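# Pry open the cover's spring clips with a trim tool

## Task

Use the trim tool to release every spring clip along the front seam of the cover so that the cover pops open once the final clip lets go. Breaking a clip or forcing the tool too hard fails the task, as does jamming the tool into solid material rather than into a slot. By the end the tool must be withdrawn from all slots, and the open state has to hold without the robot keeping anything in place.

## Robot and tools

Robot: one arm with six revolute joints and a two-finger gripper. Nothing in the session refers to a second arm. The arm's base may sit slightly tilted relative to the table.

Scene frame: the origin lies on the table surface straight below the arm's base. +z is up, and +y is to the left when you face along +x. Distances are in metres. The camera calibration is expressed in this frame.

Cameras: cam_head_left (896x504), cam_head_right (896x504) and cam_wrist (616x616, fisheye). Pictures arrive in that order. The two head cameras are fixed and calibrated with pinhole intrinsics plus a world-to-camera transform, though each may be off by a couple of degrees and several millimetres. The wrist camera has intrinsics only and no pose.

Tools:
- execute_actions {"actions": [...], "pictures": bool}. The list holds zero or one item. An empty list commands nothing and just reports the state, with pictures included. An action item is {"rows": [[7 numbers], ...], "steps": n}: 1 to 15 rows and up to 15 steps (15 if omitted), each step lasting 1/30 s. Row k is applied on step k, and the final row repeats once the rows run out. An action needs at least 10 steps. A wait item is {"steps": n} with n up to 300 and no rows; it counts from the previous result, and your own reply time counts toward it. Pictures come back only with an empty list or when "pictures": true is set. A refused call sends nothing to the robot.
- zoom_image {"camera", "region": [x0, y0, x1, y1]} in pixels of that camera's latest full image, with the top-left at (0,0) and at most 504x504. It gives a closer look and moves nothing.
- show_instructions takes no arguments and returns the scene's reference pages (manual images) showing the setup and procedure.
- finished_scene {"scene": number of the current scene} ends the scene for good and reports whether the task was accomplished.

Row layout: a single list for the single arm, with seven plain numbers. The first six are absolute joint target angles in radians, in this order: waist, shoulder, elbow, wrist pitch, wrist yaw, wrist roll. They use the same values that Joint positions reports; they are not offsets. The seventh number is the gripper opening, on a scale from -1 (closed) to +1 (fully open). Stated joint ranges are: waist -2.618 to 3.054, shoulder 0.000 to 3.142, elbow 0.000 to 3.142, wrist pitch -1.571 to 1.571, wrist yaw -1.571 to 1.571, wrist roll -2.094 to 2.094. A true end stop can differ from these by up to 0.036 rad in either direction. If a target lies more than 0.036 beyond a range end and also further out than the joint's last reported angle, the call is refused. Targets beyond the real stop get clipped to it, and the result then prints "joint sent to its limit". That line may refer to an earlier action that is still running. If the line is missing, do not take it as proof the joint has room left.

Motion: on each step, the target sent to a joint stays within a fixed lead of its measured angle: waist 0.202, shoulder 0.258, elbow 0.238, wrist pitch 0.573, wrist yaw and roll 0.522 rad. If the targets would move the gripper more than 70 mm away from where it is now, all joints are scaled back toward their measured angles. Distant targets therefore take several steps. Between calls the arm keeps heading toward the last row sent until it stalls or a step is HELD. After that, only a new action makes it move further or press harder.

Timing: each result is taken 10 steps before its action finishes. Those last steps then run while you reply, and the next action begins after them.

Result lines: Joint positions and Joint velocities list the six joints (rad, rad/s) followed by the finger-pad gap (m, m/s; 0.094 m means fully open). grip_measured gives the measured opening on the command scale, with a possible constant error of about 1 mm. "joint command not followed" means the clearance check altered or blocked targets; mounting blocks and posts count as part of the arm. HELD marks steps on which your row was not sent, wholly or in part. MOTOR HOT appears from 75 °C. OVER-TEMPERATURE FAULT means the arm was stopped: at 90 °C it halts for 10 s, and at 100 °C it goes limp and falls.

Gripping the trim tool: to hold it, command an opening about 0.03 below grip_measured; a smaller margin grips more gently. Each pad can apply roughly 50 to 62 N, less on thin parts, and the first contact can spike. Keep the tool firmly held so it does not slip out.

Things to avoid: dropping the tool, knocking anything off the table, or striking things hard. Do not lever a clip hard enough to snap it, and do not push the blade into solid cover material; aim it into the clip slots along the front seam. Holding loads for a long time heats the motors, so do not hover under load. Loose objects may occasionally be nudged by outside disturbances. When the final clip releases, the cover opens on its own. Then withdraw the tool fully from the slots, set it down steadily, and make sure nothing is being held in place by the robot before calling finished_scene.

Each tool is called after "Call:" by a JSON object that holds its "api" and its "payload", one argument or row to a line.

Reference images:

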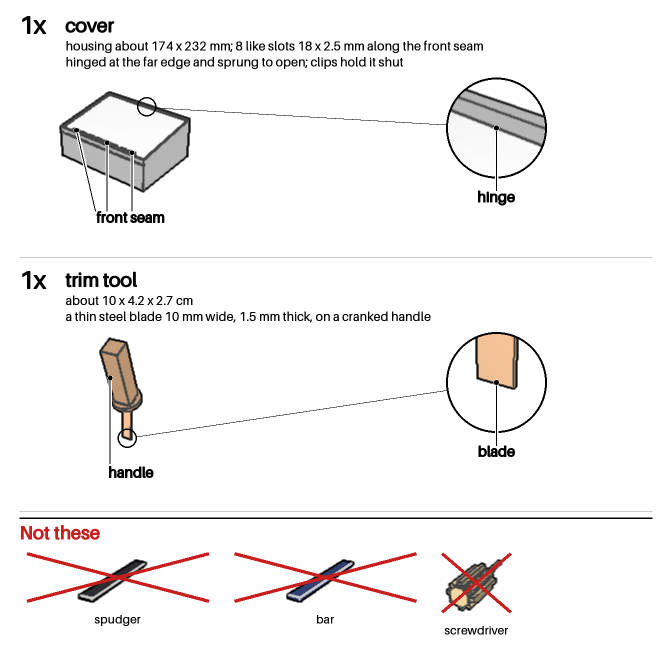

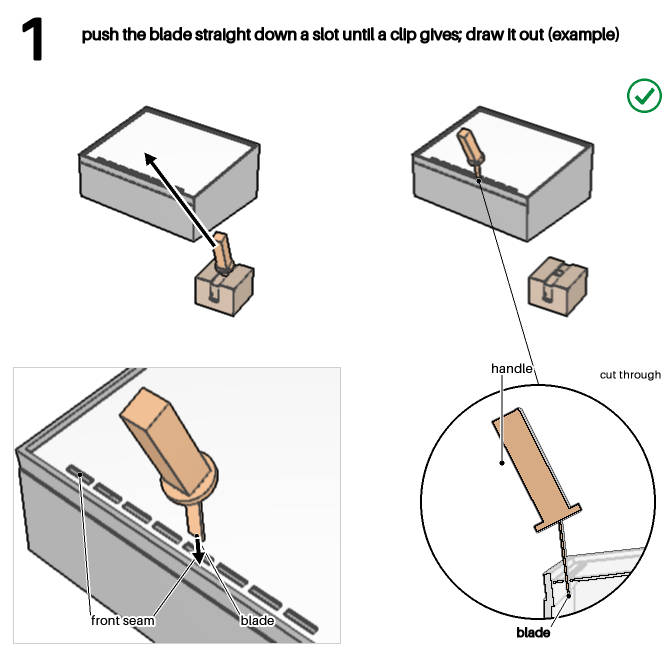

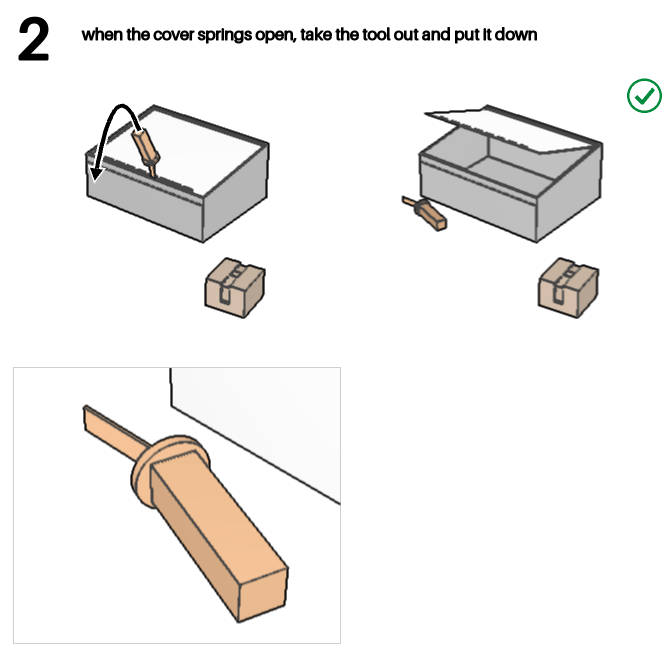

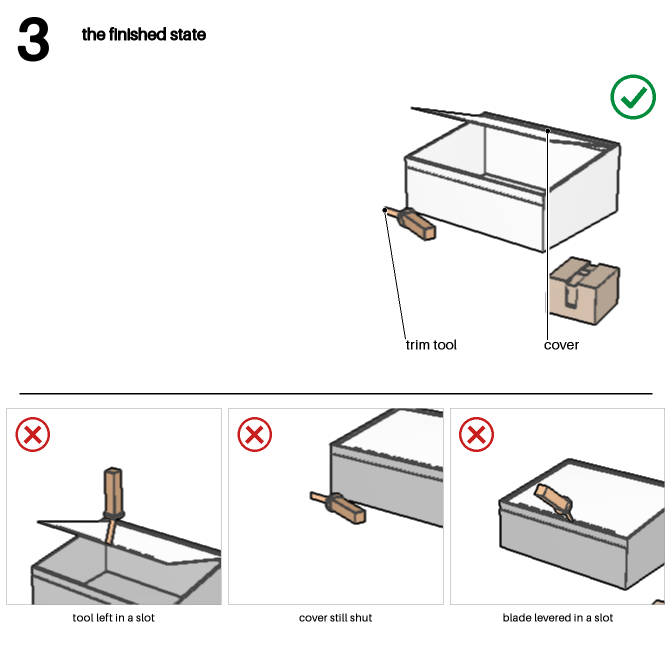

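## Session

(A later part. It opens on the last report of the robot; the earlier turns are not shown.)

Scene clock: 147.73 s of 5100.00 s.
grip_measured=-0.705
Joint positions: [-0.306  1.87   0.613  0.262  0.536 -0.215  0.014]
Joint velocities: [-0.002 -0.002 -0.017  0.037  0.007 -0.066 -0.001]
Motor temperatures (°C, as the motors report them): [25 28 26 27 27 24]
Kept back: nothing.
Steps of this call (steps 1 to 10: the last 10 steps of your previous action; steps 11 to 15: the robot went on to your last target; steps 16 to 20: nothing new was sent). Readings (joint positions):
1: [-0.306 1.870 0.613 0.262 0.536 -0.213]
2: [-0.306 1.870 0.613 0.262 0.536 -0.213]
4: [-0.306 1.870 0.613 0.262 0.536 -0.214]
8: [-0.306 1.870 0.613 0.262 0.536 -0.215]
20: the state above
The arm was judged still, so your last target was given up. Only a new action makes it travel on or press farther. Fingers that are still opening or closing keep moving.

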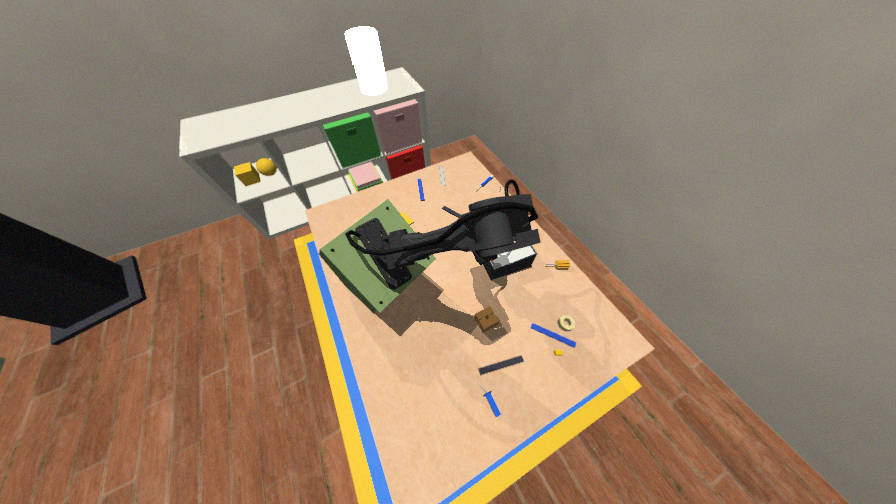

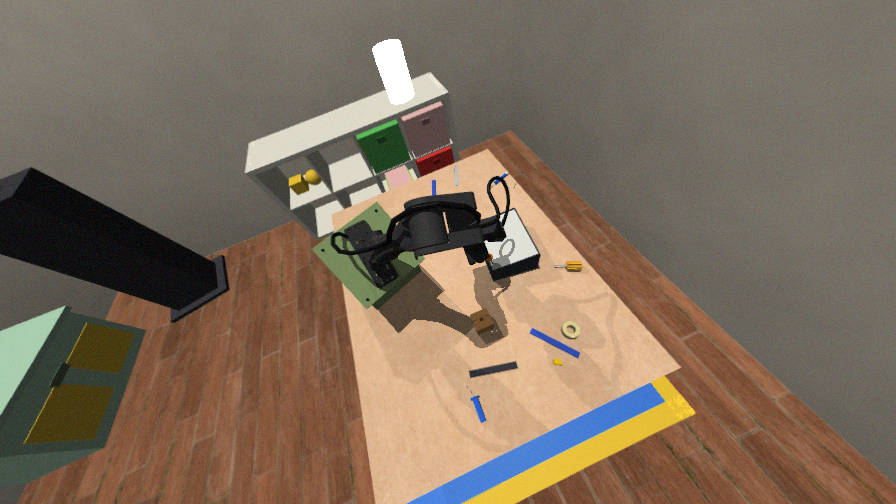

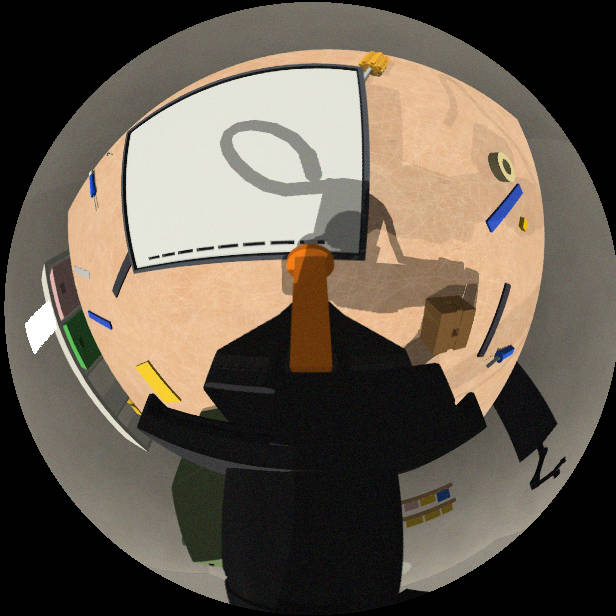

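Call:
{"api": "execute_actions", "payload": {
  "actions": [
    {"rows": [[-0.306,1.870,0.613,0.255,0.536,-0.215,-0.75],[-0.306,1.870,0.613,0.248,0.536,-0.215,-0.75],[-0.300,1.846,0.613,0.240,0.540,-0.212,-0.75],[-0.294,1.844,0.613,0.236,0.545,-0.205,-0.75],[-0.292,1.843,0.613,0.232,0.548,-0.200,-0.75],[-0.292,1.842,0.613,0.229,0.550,-0.198,-0.75],[-0.292,1.841,0.613,0.227,0.552,-0.198,-0.75]], "steps": 15}
  ],
  "pictures": false
}}

Call:
{"api": "execute_actions", "payload": {
  "actions": [
    {"steps": 20}
  ],
  "pictures": true
}}

Call:
{"api": "zoom_image", "payload": {
  "camera": "cam_wrist",
  "region": [285, 220, 335, 260]
}}

Scene clock: 148.63 s of 5100.00 s.
grip_measured=-0.705
Joint positions: [-0.306  1.864  0.613  0.254  0.536 -0.214  0.014]
Joint velocities: [-0.007 -0.071 -0.012 -0.081  0.007  0.037 -0.   ]
Motor temperatures (°C, as the motors report them): [25 28 26 27 27 24]
Steps of this call (steps 1 to 22: nothing new was sent; steps 23 to 27: the first 5 steps of this action). Readings (joint positions):
23: [-0.306 1.870 0.613 0.262 0.536 -0.215]
24: [-0.306 1.870 0.613 0.261 0.536 -0.215]
26: [-0.306 1.866 0.613 0.257 0.536 -0.215]
27: the state above

Scene clock: 149.30 s of 5100.00 s.
grip_measured=-0.705
Joint positions: [-0.306  1.857  0.613  0.247  0.542 -0.207  0.014]
Joint velocities: [-0.002 -0.002  0.012 -0.11   0.095 -0.007  0.   ]
Motor temperatures (°C, as the motors report them): [25 28 26 27 27 24]
Kept back: nothing.
Steps of this call (steps 1 to 10: the last 10 steps of your previous action; steps 11 to 15: the robot went on to your last target; steps 16 to 20: nothing new was sent). Readings (joint positions):
1: [-0.306 1.862 0.613 0.252 0.536 -0.213]
2: [-0.306 1.860 0.613 0.250 0.537 -0.212]
4: [-0.306 1.858 0.613 0.247 0.539 -0.210]
8: [-0.306 1.857 0.613 0.247 0.541 -0.208]
20: the state above
The arm was judged still, so your last target was given up. Only a new action makes it travel on or press farther. Fingers that are still opening or closing keep moving.

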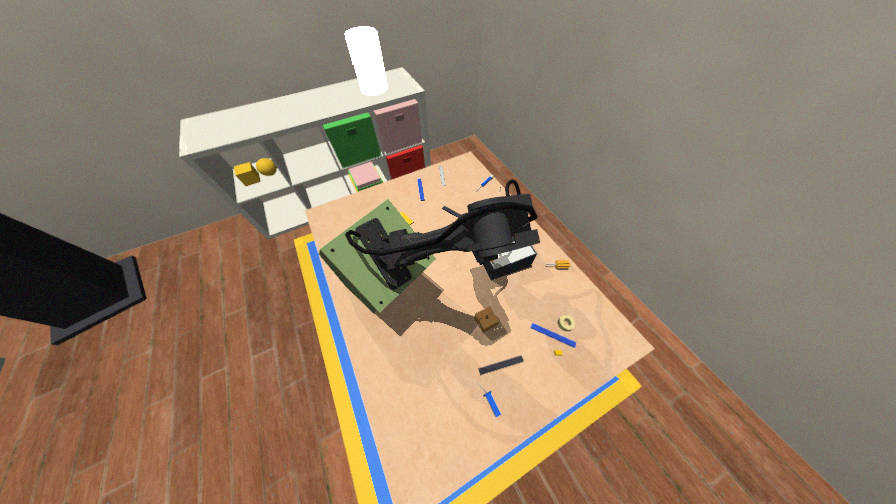

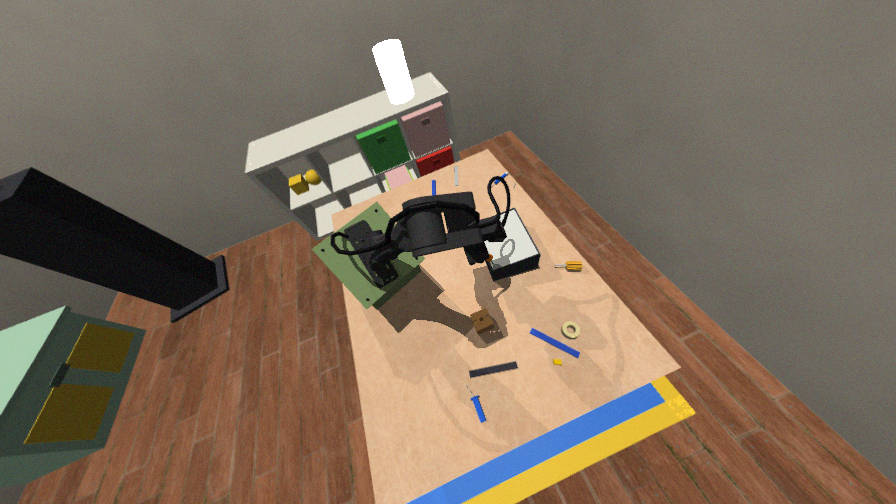

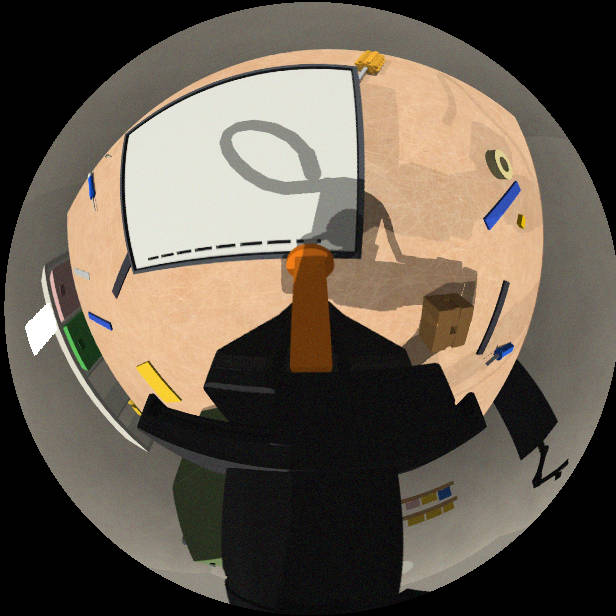

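Region (285, 220, 335, 260) of cam_wrist's 616x616 image, scaled by 10.080, with more detail than that image has; it fills the top 403 rows of this view, and the rest is white.

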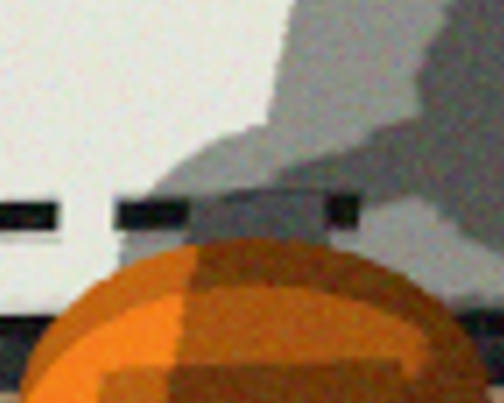

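Call:
{"api": "execute_actions", "payload": {
  "actions": [
    {"rows": [[-0.306,1.857,0.613,0.266,0.542,-0.207,-0.75],[-0.306,1.885,0.613,0.266,0.542,-0.207,-0.75],[-0.306,1.885,0.613,0.266,0.542,-0.207,-0.75],[-0.306,1.879,0.613,0.2655,0.542,-0.207,-0.75]], "steps": 15}
  ],
  "pictures": false
}}

Call:
{"api": "execute_actions", "payload": {
  "actions": [
    {"steps": 22}
  ],
  "pictures": true
}}

Call:
{"api": "zoom_image", "payload": {
  "camera": "cam_wrist",
  "region": [285, 220, 335, 260]
}}

Scene clock: 154.33 s of 5100.00 s.
grip_measured=-0.705
Joint positions: [-0.306  1.863  0.613  0.252  0.542 -0.207  0.014]
Joint velocities: [ 0.007 -0.012  0.017  0.037  0.022  0.051 -0.   ]
Motor temperatures (°C, as the motors report them): [25 28 26 27 27 24]
Steps of this call (steps 1 to 90: nothing new was sent; then 1.87 s passed at rest; steps 91 to 95: the first 5 steps of this action). Readings (joint positions):
91: [-0.306 1.857 0.613 0.247 0.542 -0.207]
92: [-0.306 1.858 0.613 0.249 0.542 -0.207]
94: [-0.306 1.862 0.613 0.252 0.542 -0.207]
95: the state above

Scene clock: 155.07 s of 5100.00 s.
grip_measured=-0.705
Joint positions: [-0.306  1.863  0.613  0.253  0.542 -0.207  0.014]
Joint velocities: [-0.002 -0.017 -0.002 -0.037 -0.051  0.066 -0.002]
Motor temperatures (°C, as the motors report them): [25 28 26 27 27 24]
Kept back: nothing.
Steps of this call (steps 1 to 10: the last 10 steps of your previous action; steps 11 to 15: the robot went on to your last target; steps 16 to 22: nothing new was sent). Readings (joint positions):
1: [-0.306 1.863 0.613 0.253 0.542 -0.207]
2: [-0.306 1.863 0.613 0.253 0.542 -0.207]
4: [-0.306 1.863 0.613 0.253 0.542 -0.207]
8: [-0.306 1.863 0.613 0.253 0.542 -0.207]
22: the state above
The arm was judged still, so your last target was given up. Only a new action makes it travel on or press farther. Fingers that are still opening or closing keep moving.

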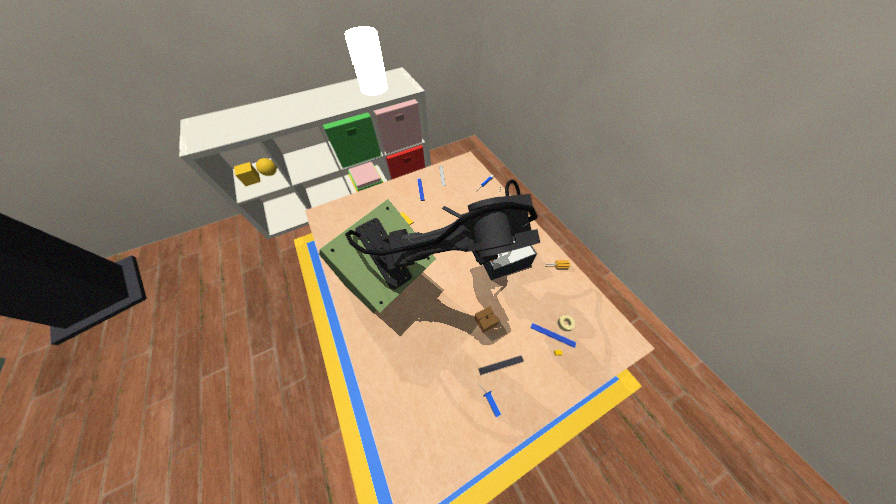

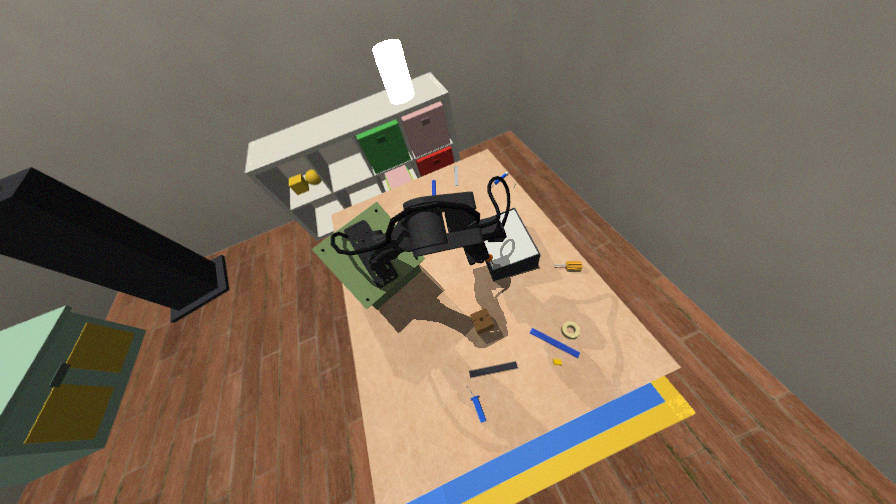

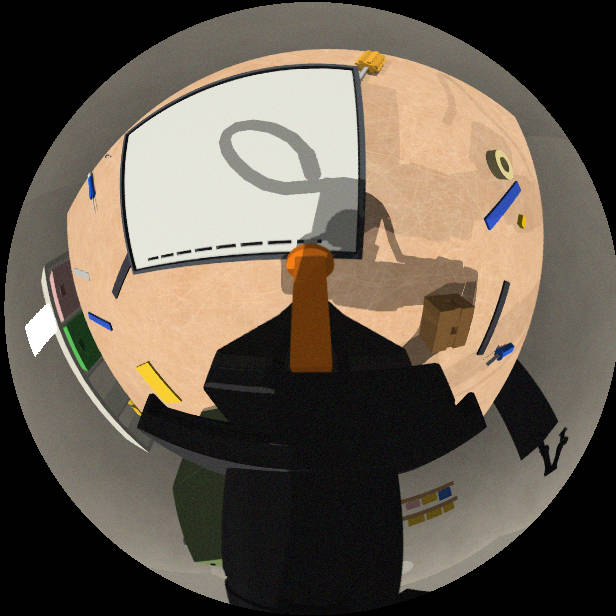

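Region (285, 220, 335, 260) of cam_wrist's 616x616 image, scaled by 10.080, with more detail than that image has; it fills the top 403 rows of this view, and the rest is white.

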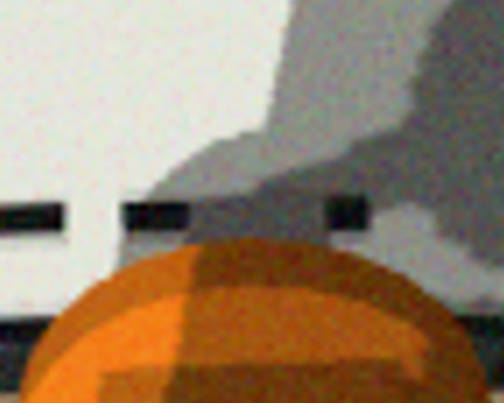

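Call:
{"api": "execute_actions", "payload": {
  "actions": []
}}

Call:
{"api": "zoom_image", "payload": {
  "camera": "cam_wrist",
  "region": [285, 220, 335, 260]
}}

Scene clock: 157.27 s of 5100.00 s.
grip_measured=-0.705
Joint positions: [-0.306  1.863  0.613  0.253  0.542 -0.207  0.014]
Joint velocities: [-0.012 -0.002  0.002 -0.051  0.037 -0.022 -0.001]
Motor temperatures (°C, as the motors report them): [25 28 26 27 27 24]
Kept back: nothing.
Steps of this call (steps 1 to 66: nothing new was sent). Readings (joint positions):
1: [-0.306 1.863 0.613 0.253 0.542 -0.207]
2: [-0.306 1.863 0.613 0.253 0.542 -0.207]
4: [-0.306 1.863 0.613 0.253 0.542 -0.207]
8: [-0.306 1.863 0.613 0.253 0.542 -0.207]
66: the state above

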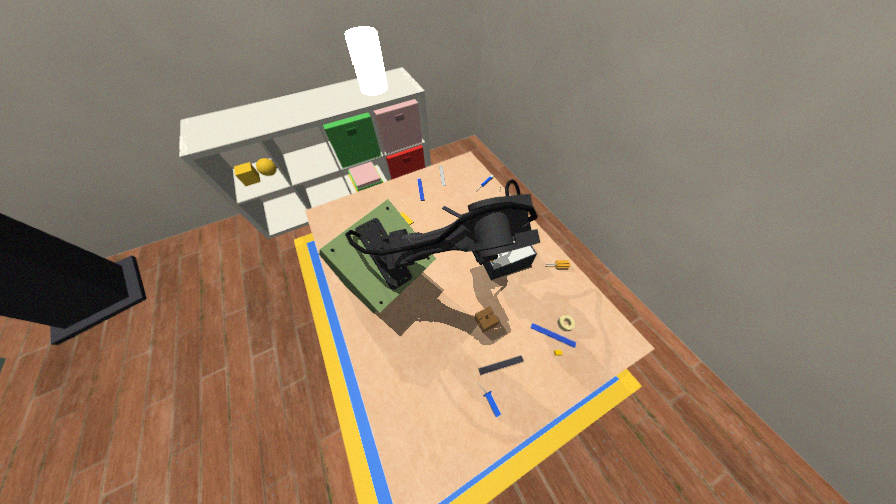

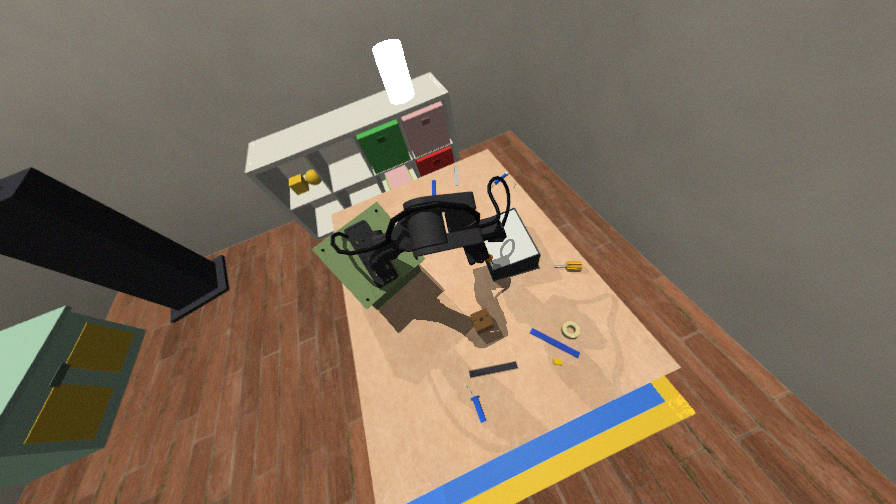

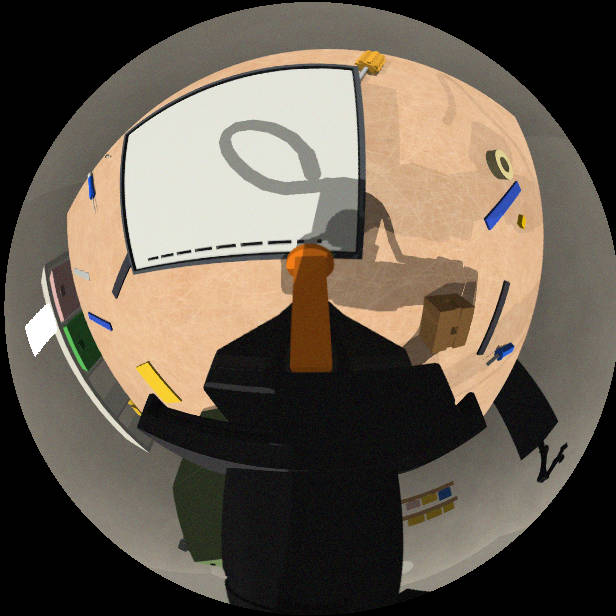

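Region (285, 220, 335, 260) of cam_wrist's 616x616 image, scaled by 10.080, with more detail than that image has; it fills the top 403 rows of this view, and the rest is white.

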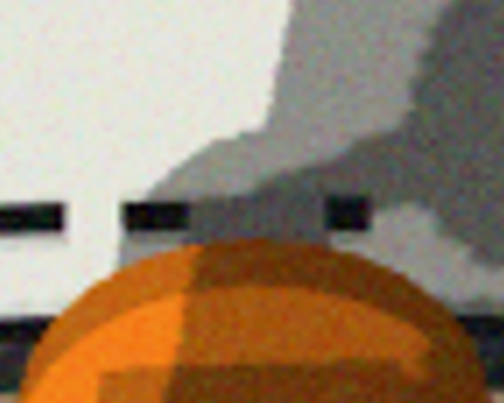

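Call:
{"api": "execute_actions", "payload": {
  "actions": [
    {"rows":[[-0.306,1.879,0.613,0.2315,0.542,-0.207,-0.75]],"steps":12}
  ]
}}

Call:
{"api": "execute_actions", "payload": {
  "actions": [
    {"steps":18}
  ],
  "pictures": true
}}

Call:
{"api": "zoom_image", "payload": {
  "camera": "cam_wrist",
  "region": [285, 220, 335, 260]
}}

Scene clock: 157.73 s of 5100.00 s.
grip_measured=-0.705
Joint positions: [-0.306  1.863  0.613  0.252  0.542 -0.207  0.014]
Joint velocities: [-0.007  0.007  0.002  0.037 -0.051 -0.037 -0.001]
Motor temperatures (°C, as the motors report them): [25 28 26 27 27 24]
Steps of this call (steps 1 to 12: nothing new was sent; steps 13 to 14: the first 2 steps of this action). Readings (joint positions):
13: [-0.306 1.863 0.613 0.253 0.542 -0.207]
14: the state above

Scene clock: 158.33 s of 5100.00 s.
grip_measured=-0.705
Joint positions: [-0.306  1.863  0.613  0.252  0.542 -0.207  0.014]
Joint velocities: [-0.002 -0.002 -0.002  0.051 -0.081 -0.066  0.   ]
Motor temperatures (°C, as the motors report them): [25 28 26 27 27 24]
Kept back: nothing.
Steps of this call (steps 1 to 10: the last 10 steps of your previous action; steps 11 to 15: the robot went on to your last target; steps 16 to 18: nothing new was sent). Readings (joint positions):
1: [-0.306 1.863 0.613 0.252 0.542 -0.207]
2: [-0.306 1.863 0.613 0.252 0.542 -0.207]
4: [-0.306 1.863 0.613 0.252 0.542 -0.207]
8: [-0.306 1.863 0.613 0.252 0.542 -0.207]
18: the state above
The arm was judged still, so your last target was given up. Only a new action makes it travel on or press farther. Fingers that are still opening or closing keep moving.

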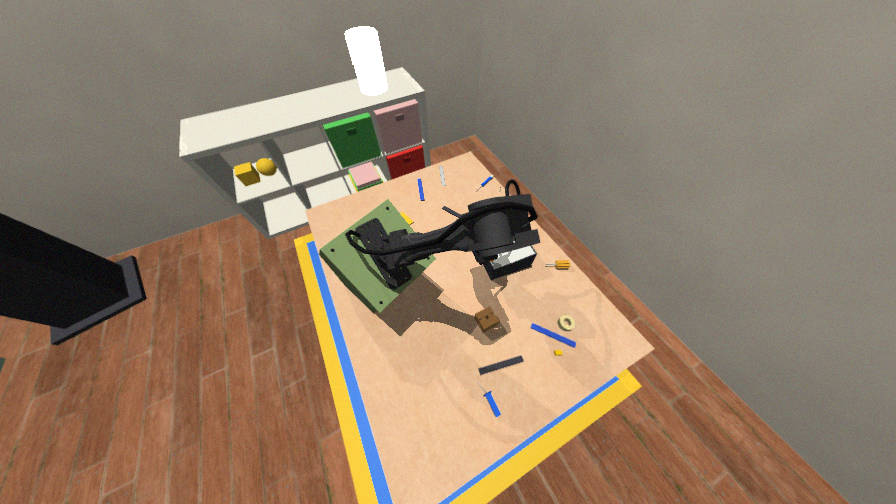

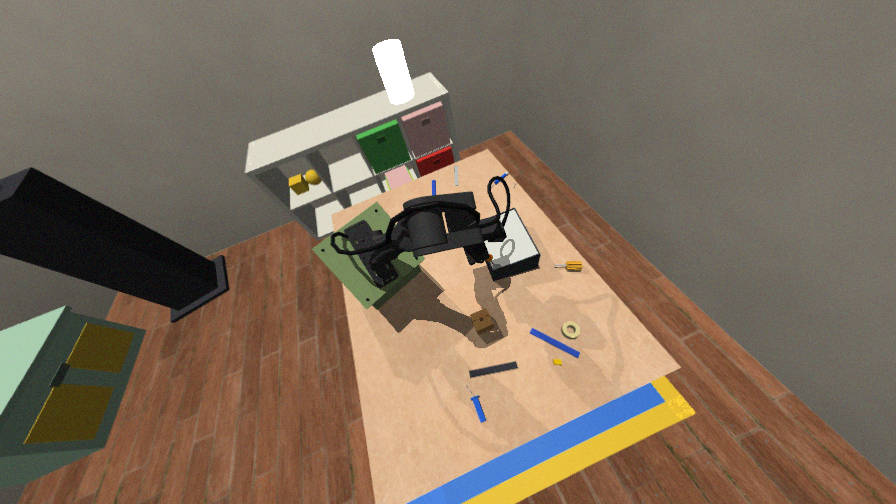

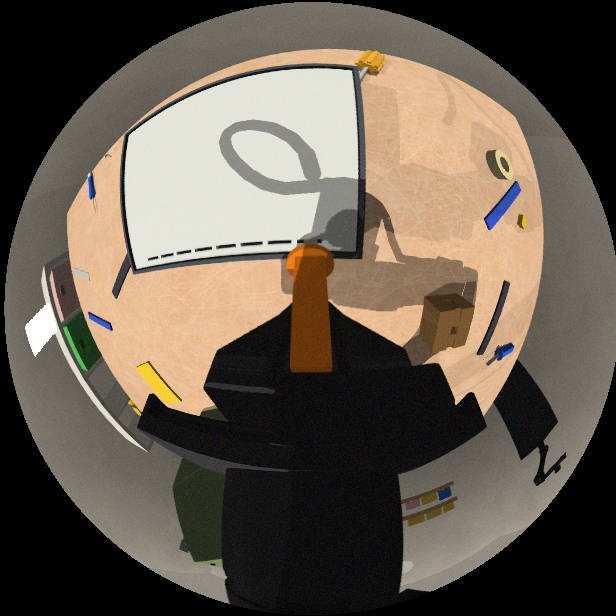

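Region (285, 220, 335, 260) of cam_wrist's 616x616 image, scaled by 10.080, with more detail than that image has; it fills the top 403 rows of this view, and the rest is white.

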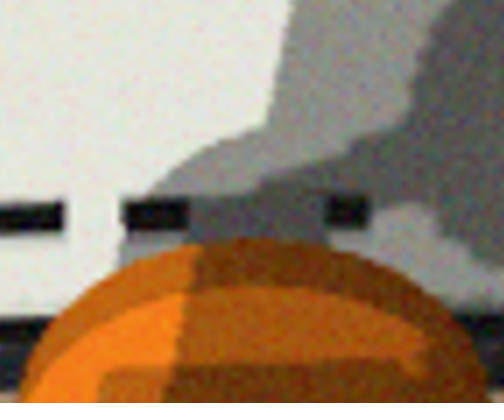

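Call:
{"api": "execute_actions", "payload": {
  "actions": [
    {"rows":[[-0.306,1.891,0.613,0.24,0.542,-0.207,-0.75],[-0.306,1.891,0.613,0.24,0.542,-0.207,-0.75],[-0.306,1.8815,0.613,0.24,0.542,-0.207,-0.75]],"steps":12}
  ]
}}

Call:
{"api": "execute_actions", "payload": {
  "actions": [
    {"steps":18}
  ],
  "pictures": true
}}

Call:
{"api": "zoom_image", "payload": {
  "camera": "cam_wrist",
  "region": [285, 220, 335, 260]
}}

Scene clock: 159.80 s of 5100.00 s.
grip_measured=-0.705
Joint positions: [-0.306  1.865  0.613  0.252  0.542 -0.207  0.014]
Joint velocities: [ 0.002  0.037 -0.012 -0.022 -0.007  0.066 -0.   ]
Motor temperatures (°C, as the motors report them): [25 28 26 27 27 24]
Steps of this call (steps 1 to 42: nothing new was sent; steps 43 to 44: the first 2 steps of this action). Readings (joint positions):
43: [-0.306 1.864 0.613 0.252 0.542 -0.207]
44: the state above

Scene clock: 160.40 s of 5100.00 s.
grip_measured=-0.705
Joint positions: [-0.306  1.865  0.613  0.252  0.542 -0.207  0.014]
Joint velocities: [-0.002 -0.012 -0.007  0.007 -0.081 -0.051  0.001]
Motor temperatures (°C, as the motors report them): [25 28 26 27 27 24]
Kept back: nothing.
Steps of this call (steps 1 to 10: the last 10 steps of your previous action; steps 11 to 15: the robot went on to your last target; steps 16 to 18: nothing new was sent). Readings (joint positions):
1: [-0.306 1.865 0.613 0.252 0.542 -0.207]
2: [-0.306 1.865 0.613 0.252 0.542 -0.207]
4: [-0.306 1.865 0.613 0.252 0.542 -0.207]
8: [-0.306 1.865 0.613 0.252 0.542 -0.207]
18: the state above
The arm was judged still, so your last target was given up. Only a new action makes it travel on or press farther. Fingers that are still opening or closing keep moving.

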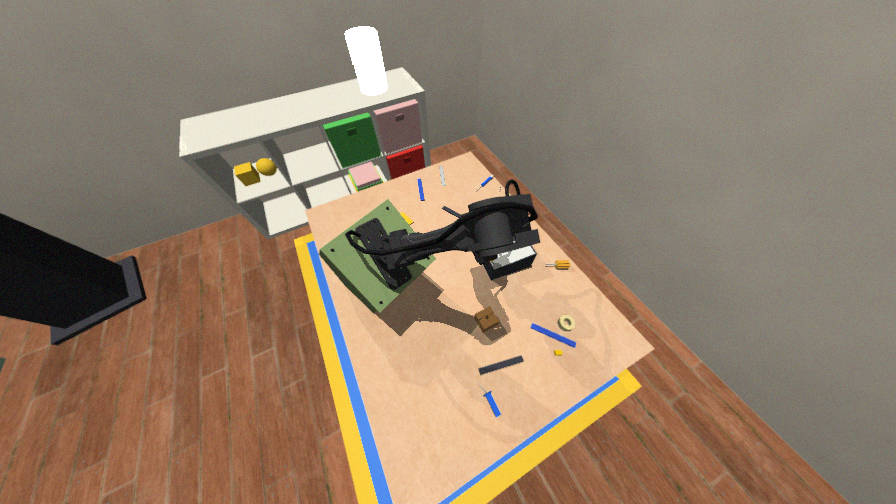

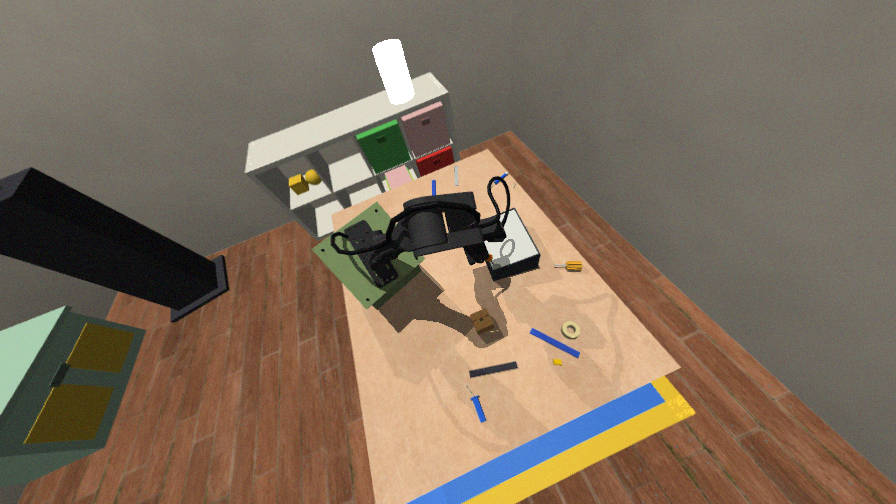

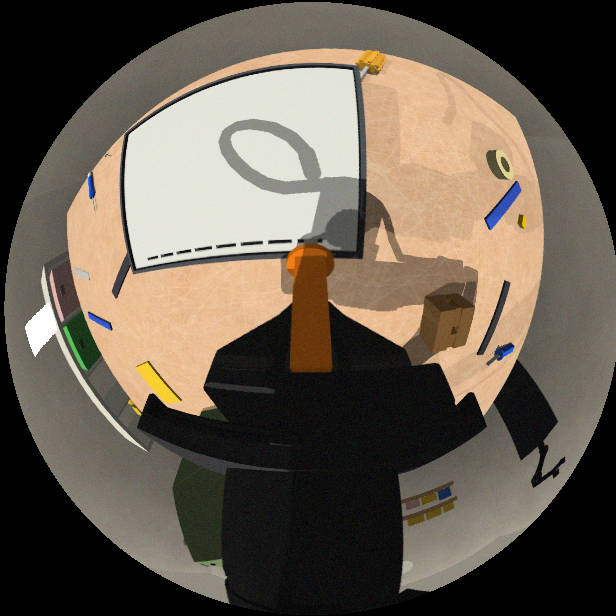

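Region (285, 220, 335, 260) of cam_wrist's 616x616 image, scaled by 10.080, with more detail than that image has; it fills the top 403 rows of this view, and the rest is white.

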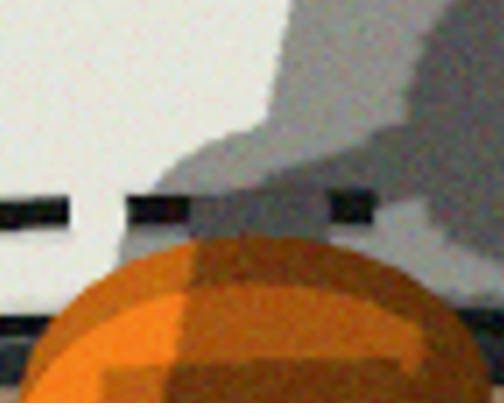

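Call:
{"api": "execute_actions", "payload": {
  "actions": [
    {"rows":[[-0.306,1.8815,0.613,0.2705,0.542,-0.207,-0.75],[-0.306,1.8815,0.613,0.2705,0.542,-0.207,-0.75],[-0.306,1.8815,0.613,0.2705,0.542,-0.207,-0.75],[-0.306,1.8815,0.613,0.2705,0.542,-0.207,-0.75],[-0.314,1.893,0.613,0.2705,0.532,-0.218,-0.75],[-0.314,1.893,0.613,0.2705,0.532,-0.218,-0.75],[-0.314,1.8855,0.613,0.2705,0.532,-0.218,-0.75]],"steps":15}
  ]
}}

Call:
{"api": "execute_actions", "payload": {
  "actions": [
    {"steps":18}
  ],
  "pictures": true
}}

Call:
{"api": "zoom_image", "payload": {
  "camera": "cam_wrist",
  "region": [285, 220, 335, 260]
}}

Scene clock: 162.53 s of 5100.00 s.
grip_measured=-0.705
Joint positions: [-0.306  1.865  0.613  0.256  0.542 -0.207  0.014]
Joint velocities: [-0.012  0.002 -0.002  0.022  0.007  0.007 -0.001]
Motor temperatures (°C, as the motors report them): [25 28 26 27 27 24]
Steps of this call (steps 1 to 59: nothing new was sent; steps 60 to 64: the first 5 steps of this action). Readings (joint positions):
60: [-0.306 1.865 0.613 0.255 0.542 -0.207]
61: [-0.306 1.865 0.613 0.256 0.542 -0.207]
63: [-0.306 1.865 0.613 0.256 0.542 -0.207]
64: the state above

Scene clock: 163.13 s of 5100.00 s.
grip_measured=-0.705
Joint positions: [-0.306  1.865  0.613  0.256  0.542 -0.208  0.014]
Joint velocities: [-0.002 -0.007  0.002  0.125  0.022 -0.022  0.001]
Motor temperatures (°C, as the motors report them): [25 28 26 27 27 24]
Kept back: nothing.
Steps of this call (steps 1 to 10: the last 10 steps of your previous action; steps 11 to 15: the robot went on to your last target; steps 16 to 18: nothing new was sent). Readings (joint positions):
1: [-0.306 1.865 0.613 0.256 0.542 -0.207]
2: [-0.306 1.865 0.613 0.256 0.542 -0.207]
4: [-0.306 1.865 0.613 0.256 0.542 -0.207]
8: [-0.306 1.865 0.613 0.256 0.542 -0.207]
18: the state above
The arm was judged still, so your last target was given up. Only a new action makes it travel on or press farther. Fingers that are still opening or closing keep moving.

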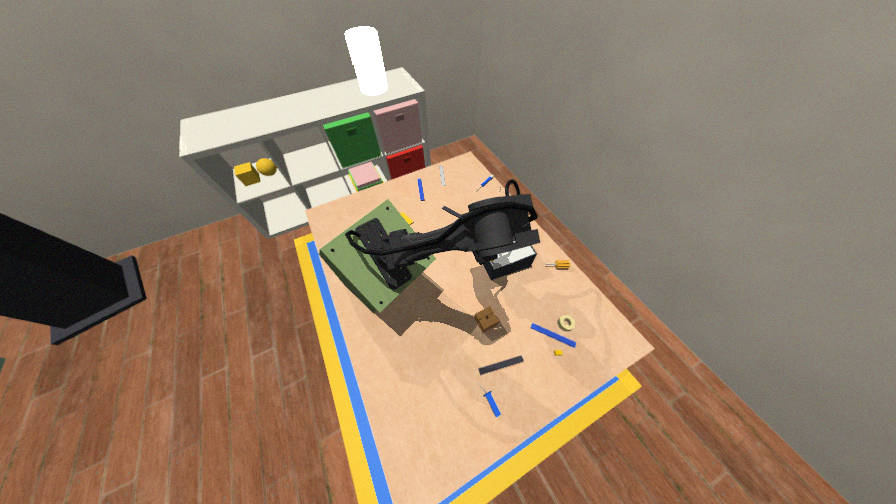

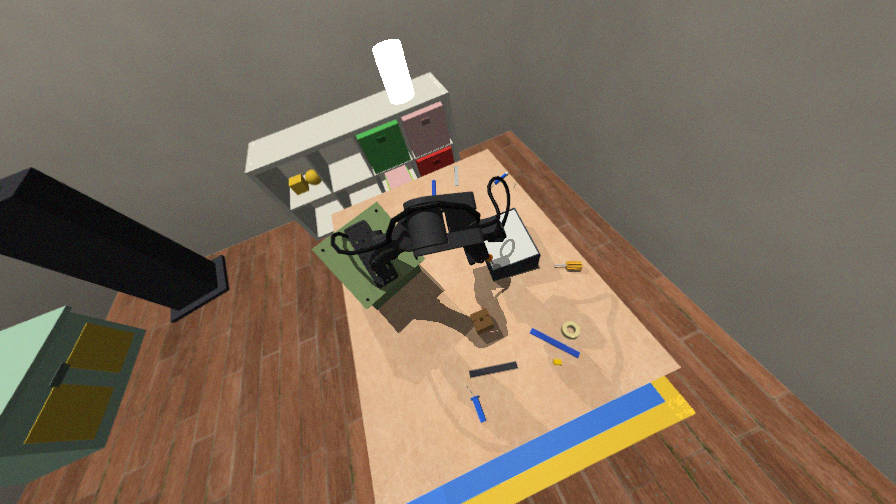

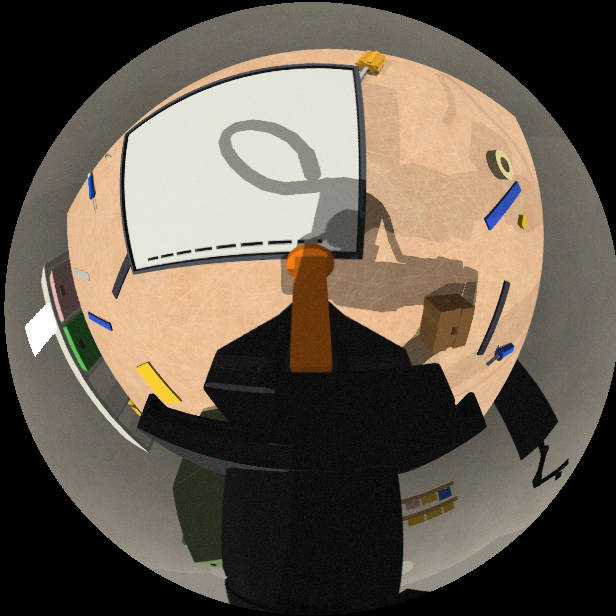

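Region (285, 220, 335, 260) of cam_wrist's 616x616 image, scaled by 10.080, with more detail than that image has; it fills the top 403 rows of this view, and the rest is white.

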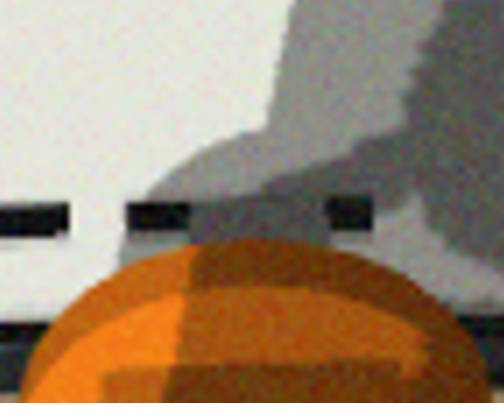

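Call:
{"api": "execute_actions", "payload": {
  "actions": [
    {"rows":[[-0.306,1.896,0.613,0.268,0.542,-0.207,-0.75],[-0.306,1.896,0.613,0.268,0.542,-0.207,-0.75],[-0.306,1.896,0.613,0.268,0.542,-0.207,-0.75],[-0.306,1.884,0.613,0.268,0.542,-0.207,-0.75]],"steps":12}
  ]
}}

Call:
{"api": "execute_actions", "payload": {
  "actions": [
    {"steps":18}
  ],
  "pictures": true
}}

Call:
{"api": "zoom_image", "payload": {
  "camera": "cam_wrist",
  "region": [285, 220, 335, 260]
}}

Scene clock: 163.77 s of 5100.00 s.
grip_measured=-0.705
Joint positions: [-0.306  1.868  0.613  0.257  0.542 -0.208  0.014]
Joint velocities: [-0.007  0.066 -0.007  0.007 -0.037 -0.095 -0.   ]
Motor temperatures (°C, as the motors report them): [25 28 26 27 27 24]
Steps of this call (steps 1 to 17: nothing new was sent; steps 18 to 19: the first 2 steps of this action). Readings (joint positions):
18: [-0.306 1.866 0.613 0.256 0.542 -0.208]
19: the state above

Scene clock: 164.37 s of 5100.00 s.
grip_measured=-0.705
Joint positions: [-0.306  1.87   0.613  0.26   0.543 -0.208  0.014]
Joint velocities: [-0.007 -0.007 -0.007 -0.037 -0.022  0.051 -0.   ]
Motor temperatures (°C, as the motors report them): [25 28 26 27 27 24]
Kept back: nothing.
Steps of this call (steps 1 to 10: the last 10 steps of your previous action; steps 11 to 15: the robot went on to your last target; steps 16 to 18: nothing new was sent). Readings (joint positions):
1: [-0.306 1.870 0.613 0.258 0.543 -0.208]
2: [-0.306 1.870 0.613 0.260 0.543 -0.208]
4: [-0.306 1.870 0.613 0.260 0.543 -0.208]
8: [-0.306 1.870 0.613 0.260 0.543 -0.208]
18: the state above
The arm was judged still, so your last target was given up. Only a new action makes it travel on or press farther. Fingers that are still opening or closing keep moving.

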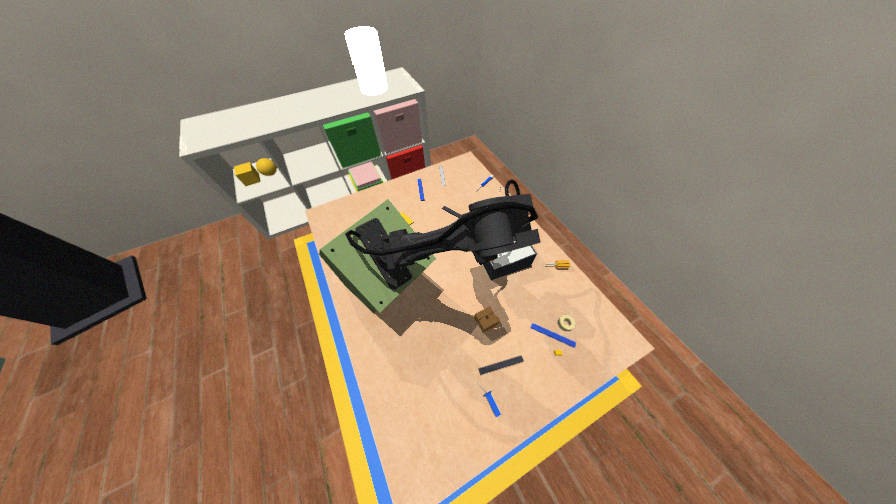

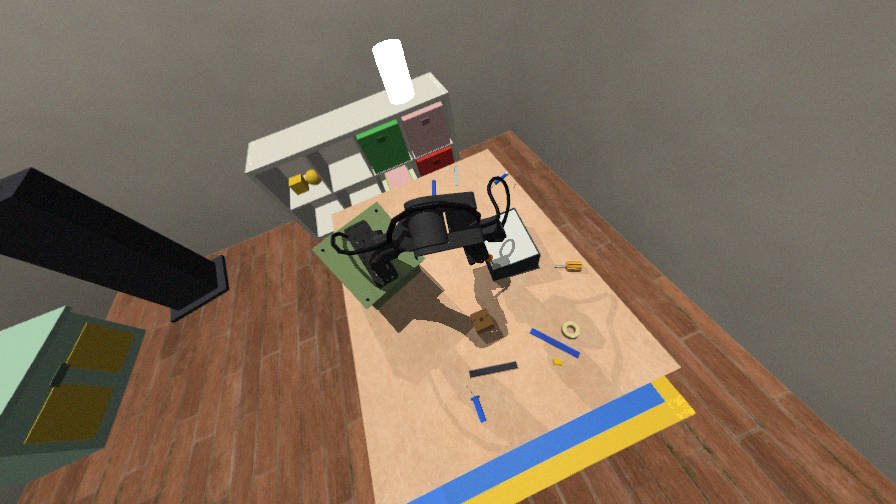

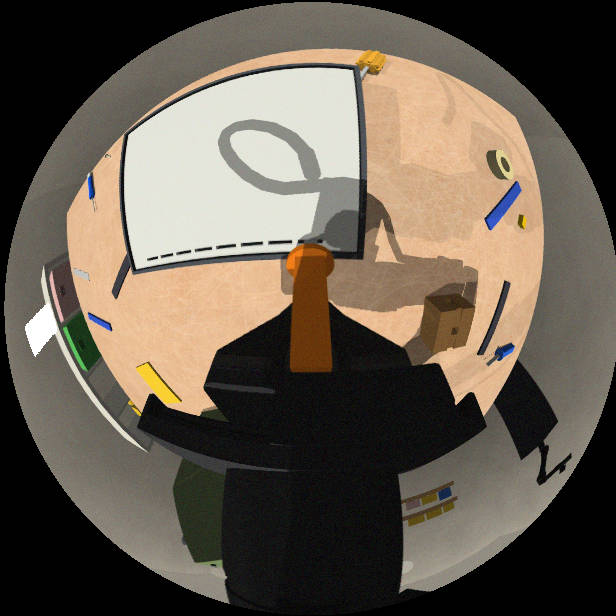

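Region (285, 220, 335, 260) of cam_wrist's 616x616 image, scaled by 10.080, with more detail than that image has; it fills the top 403 rows of this view, and the rest is white.

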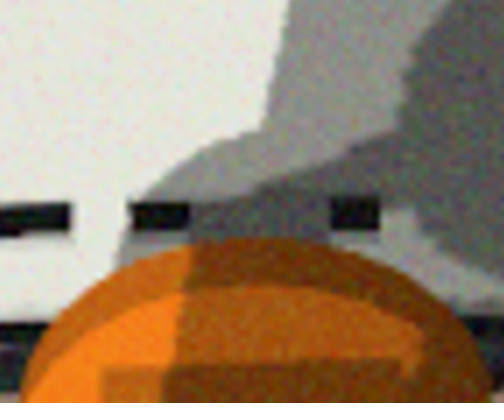

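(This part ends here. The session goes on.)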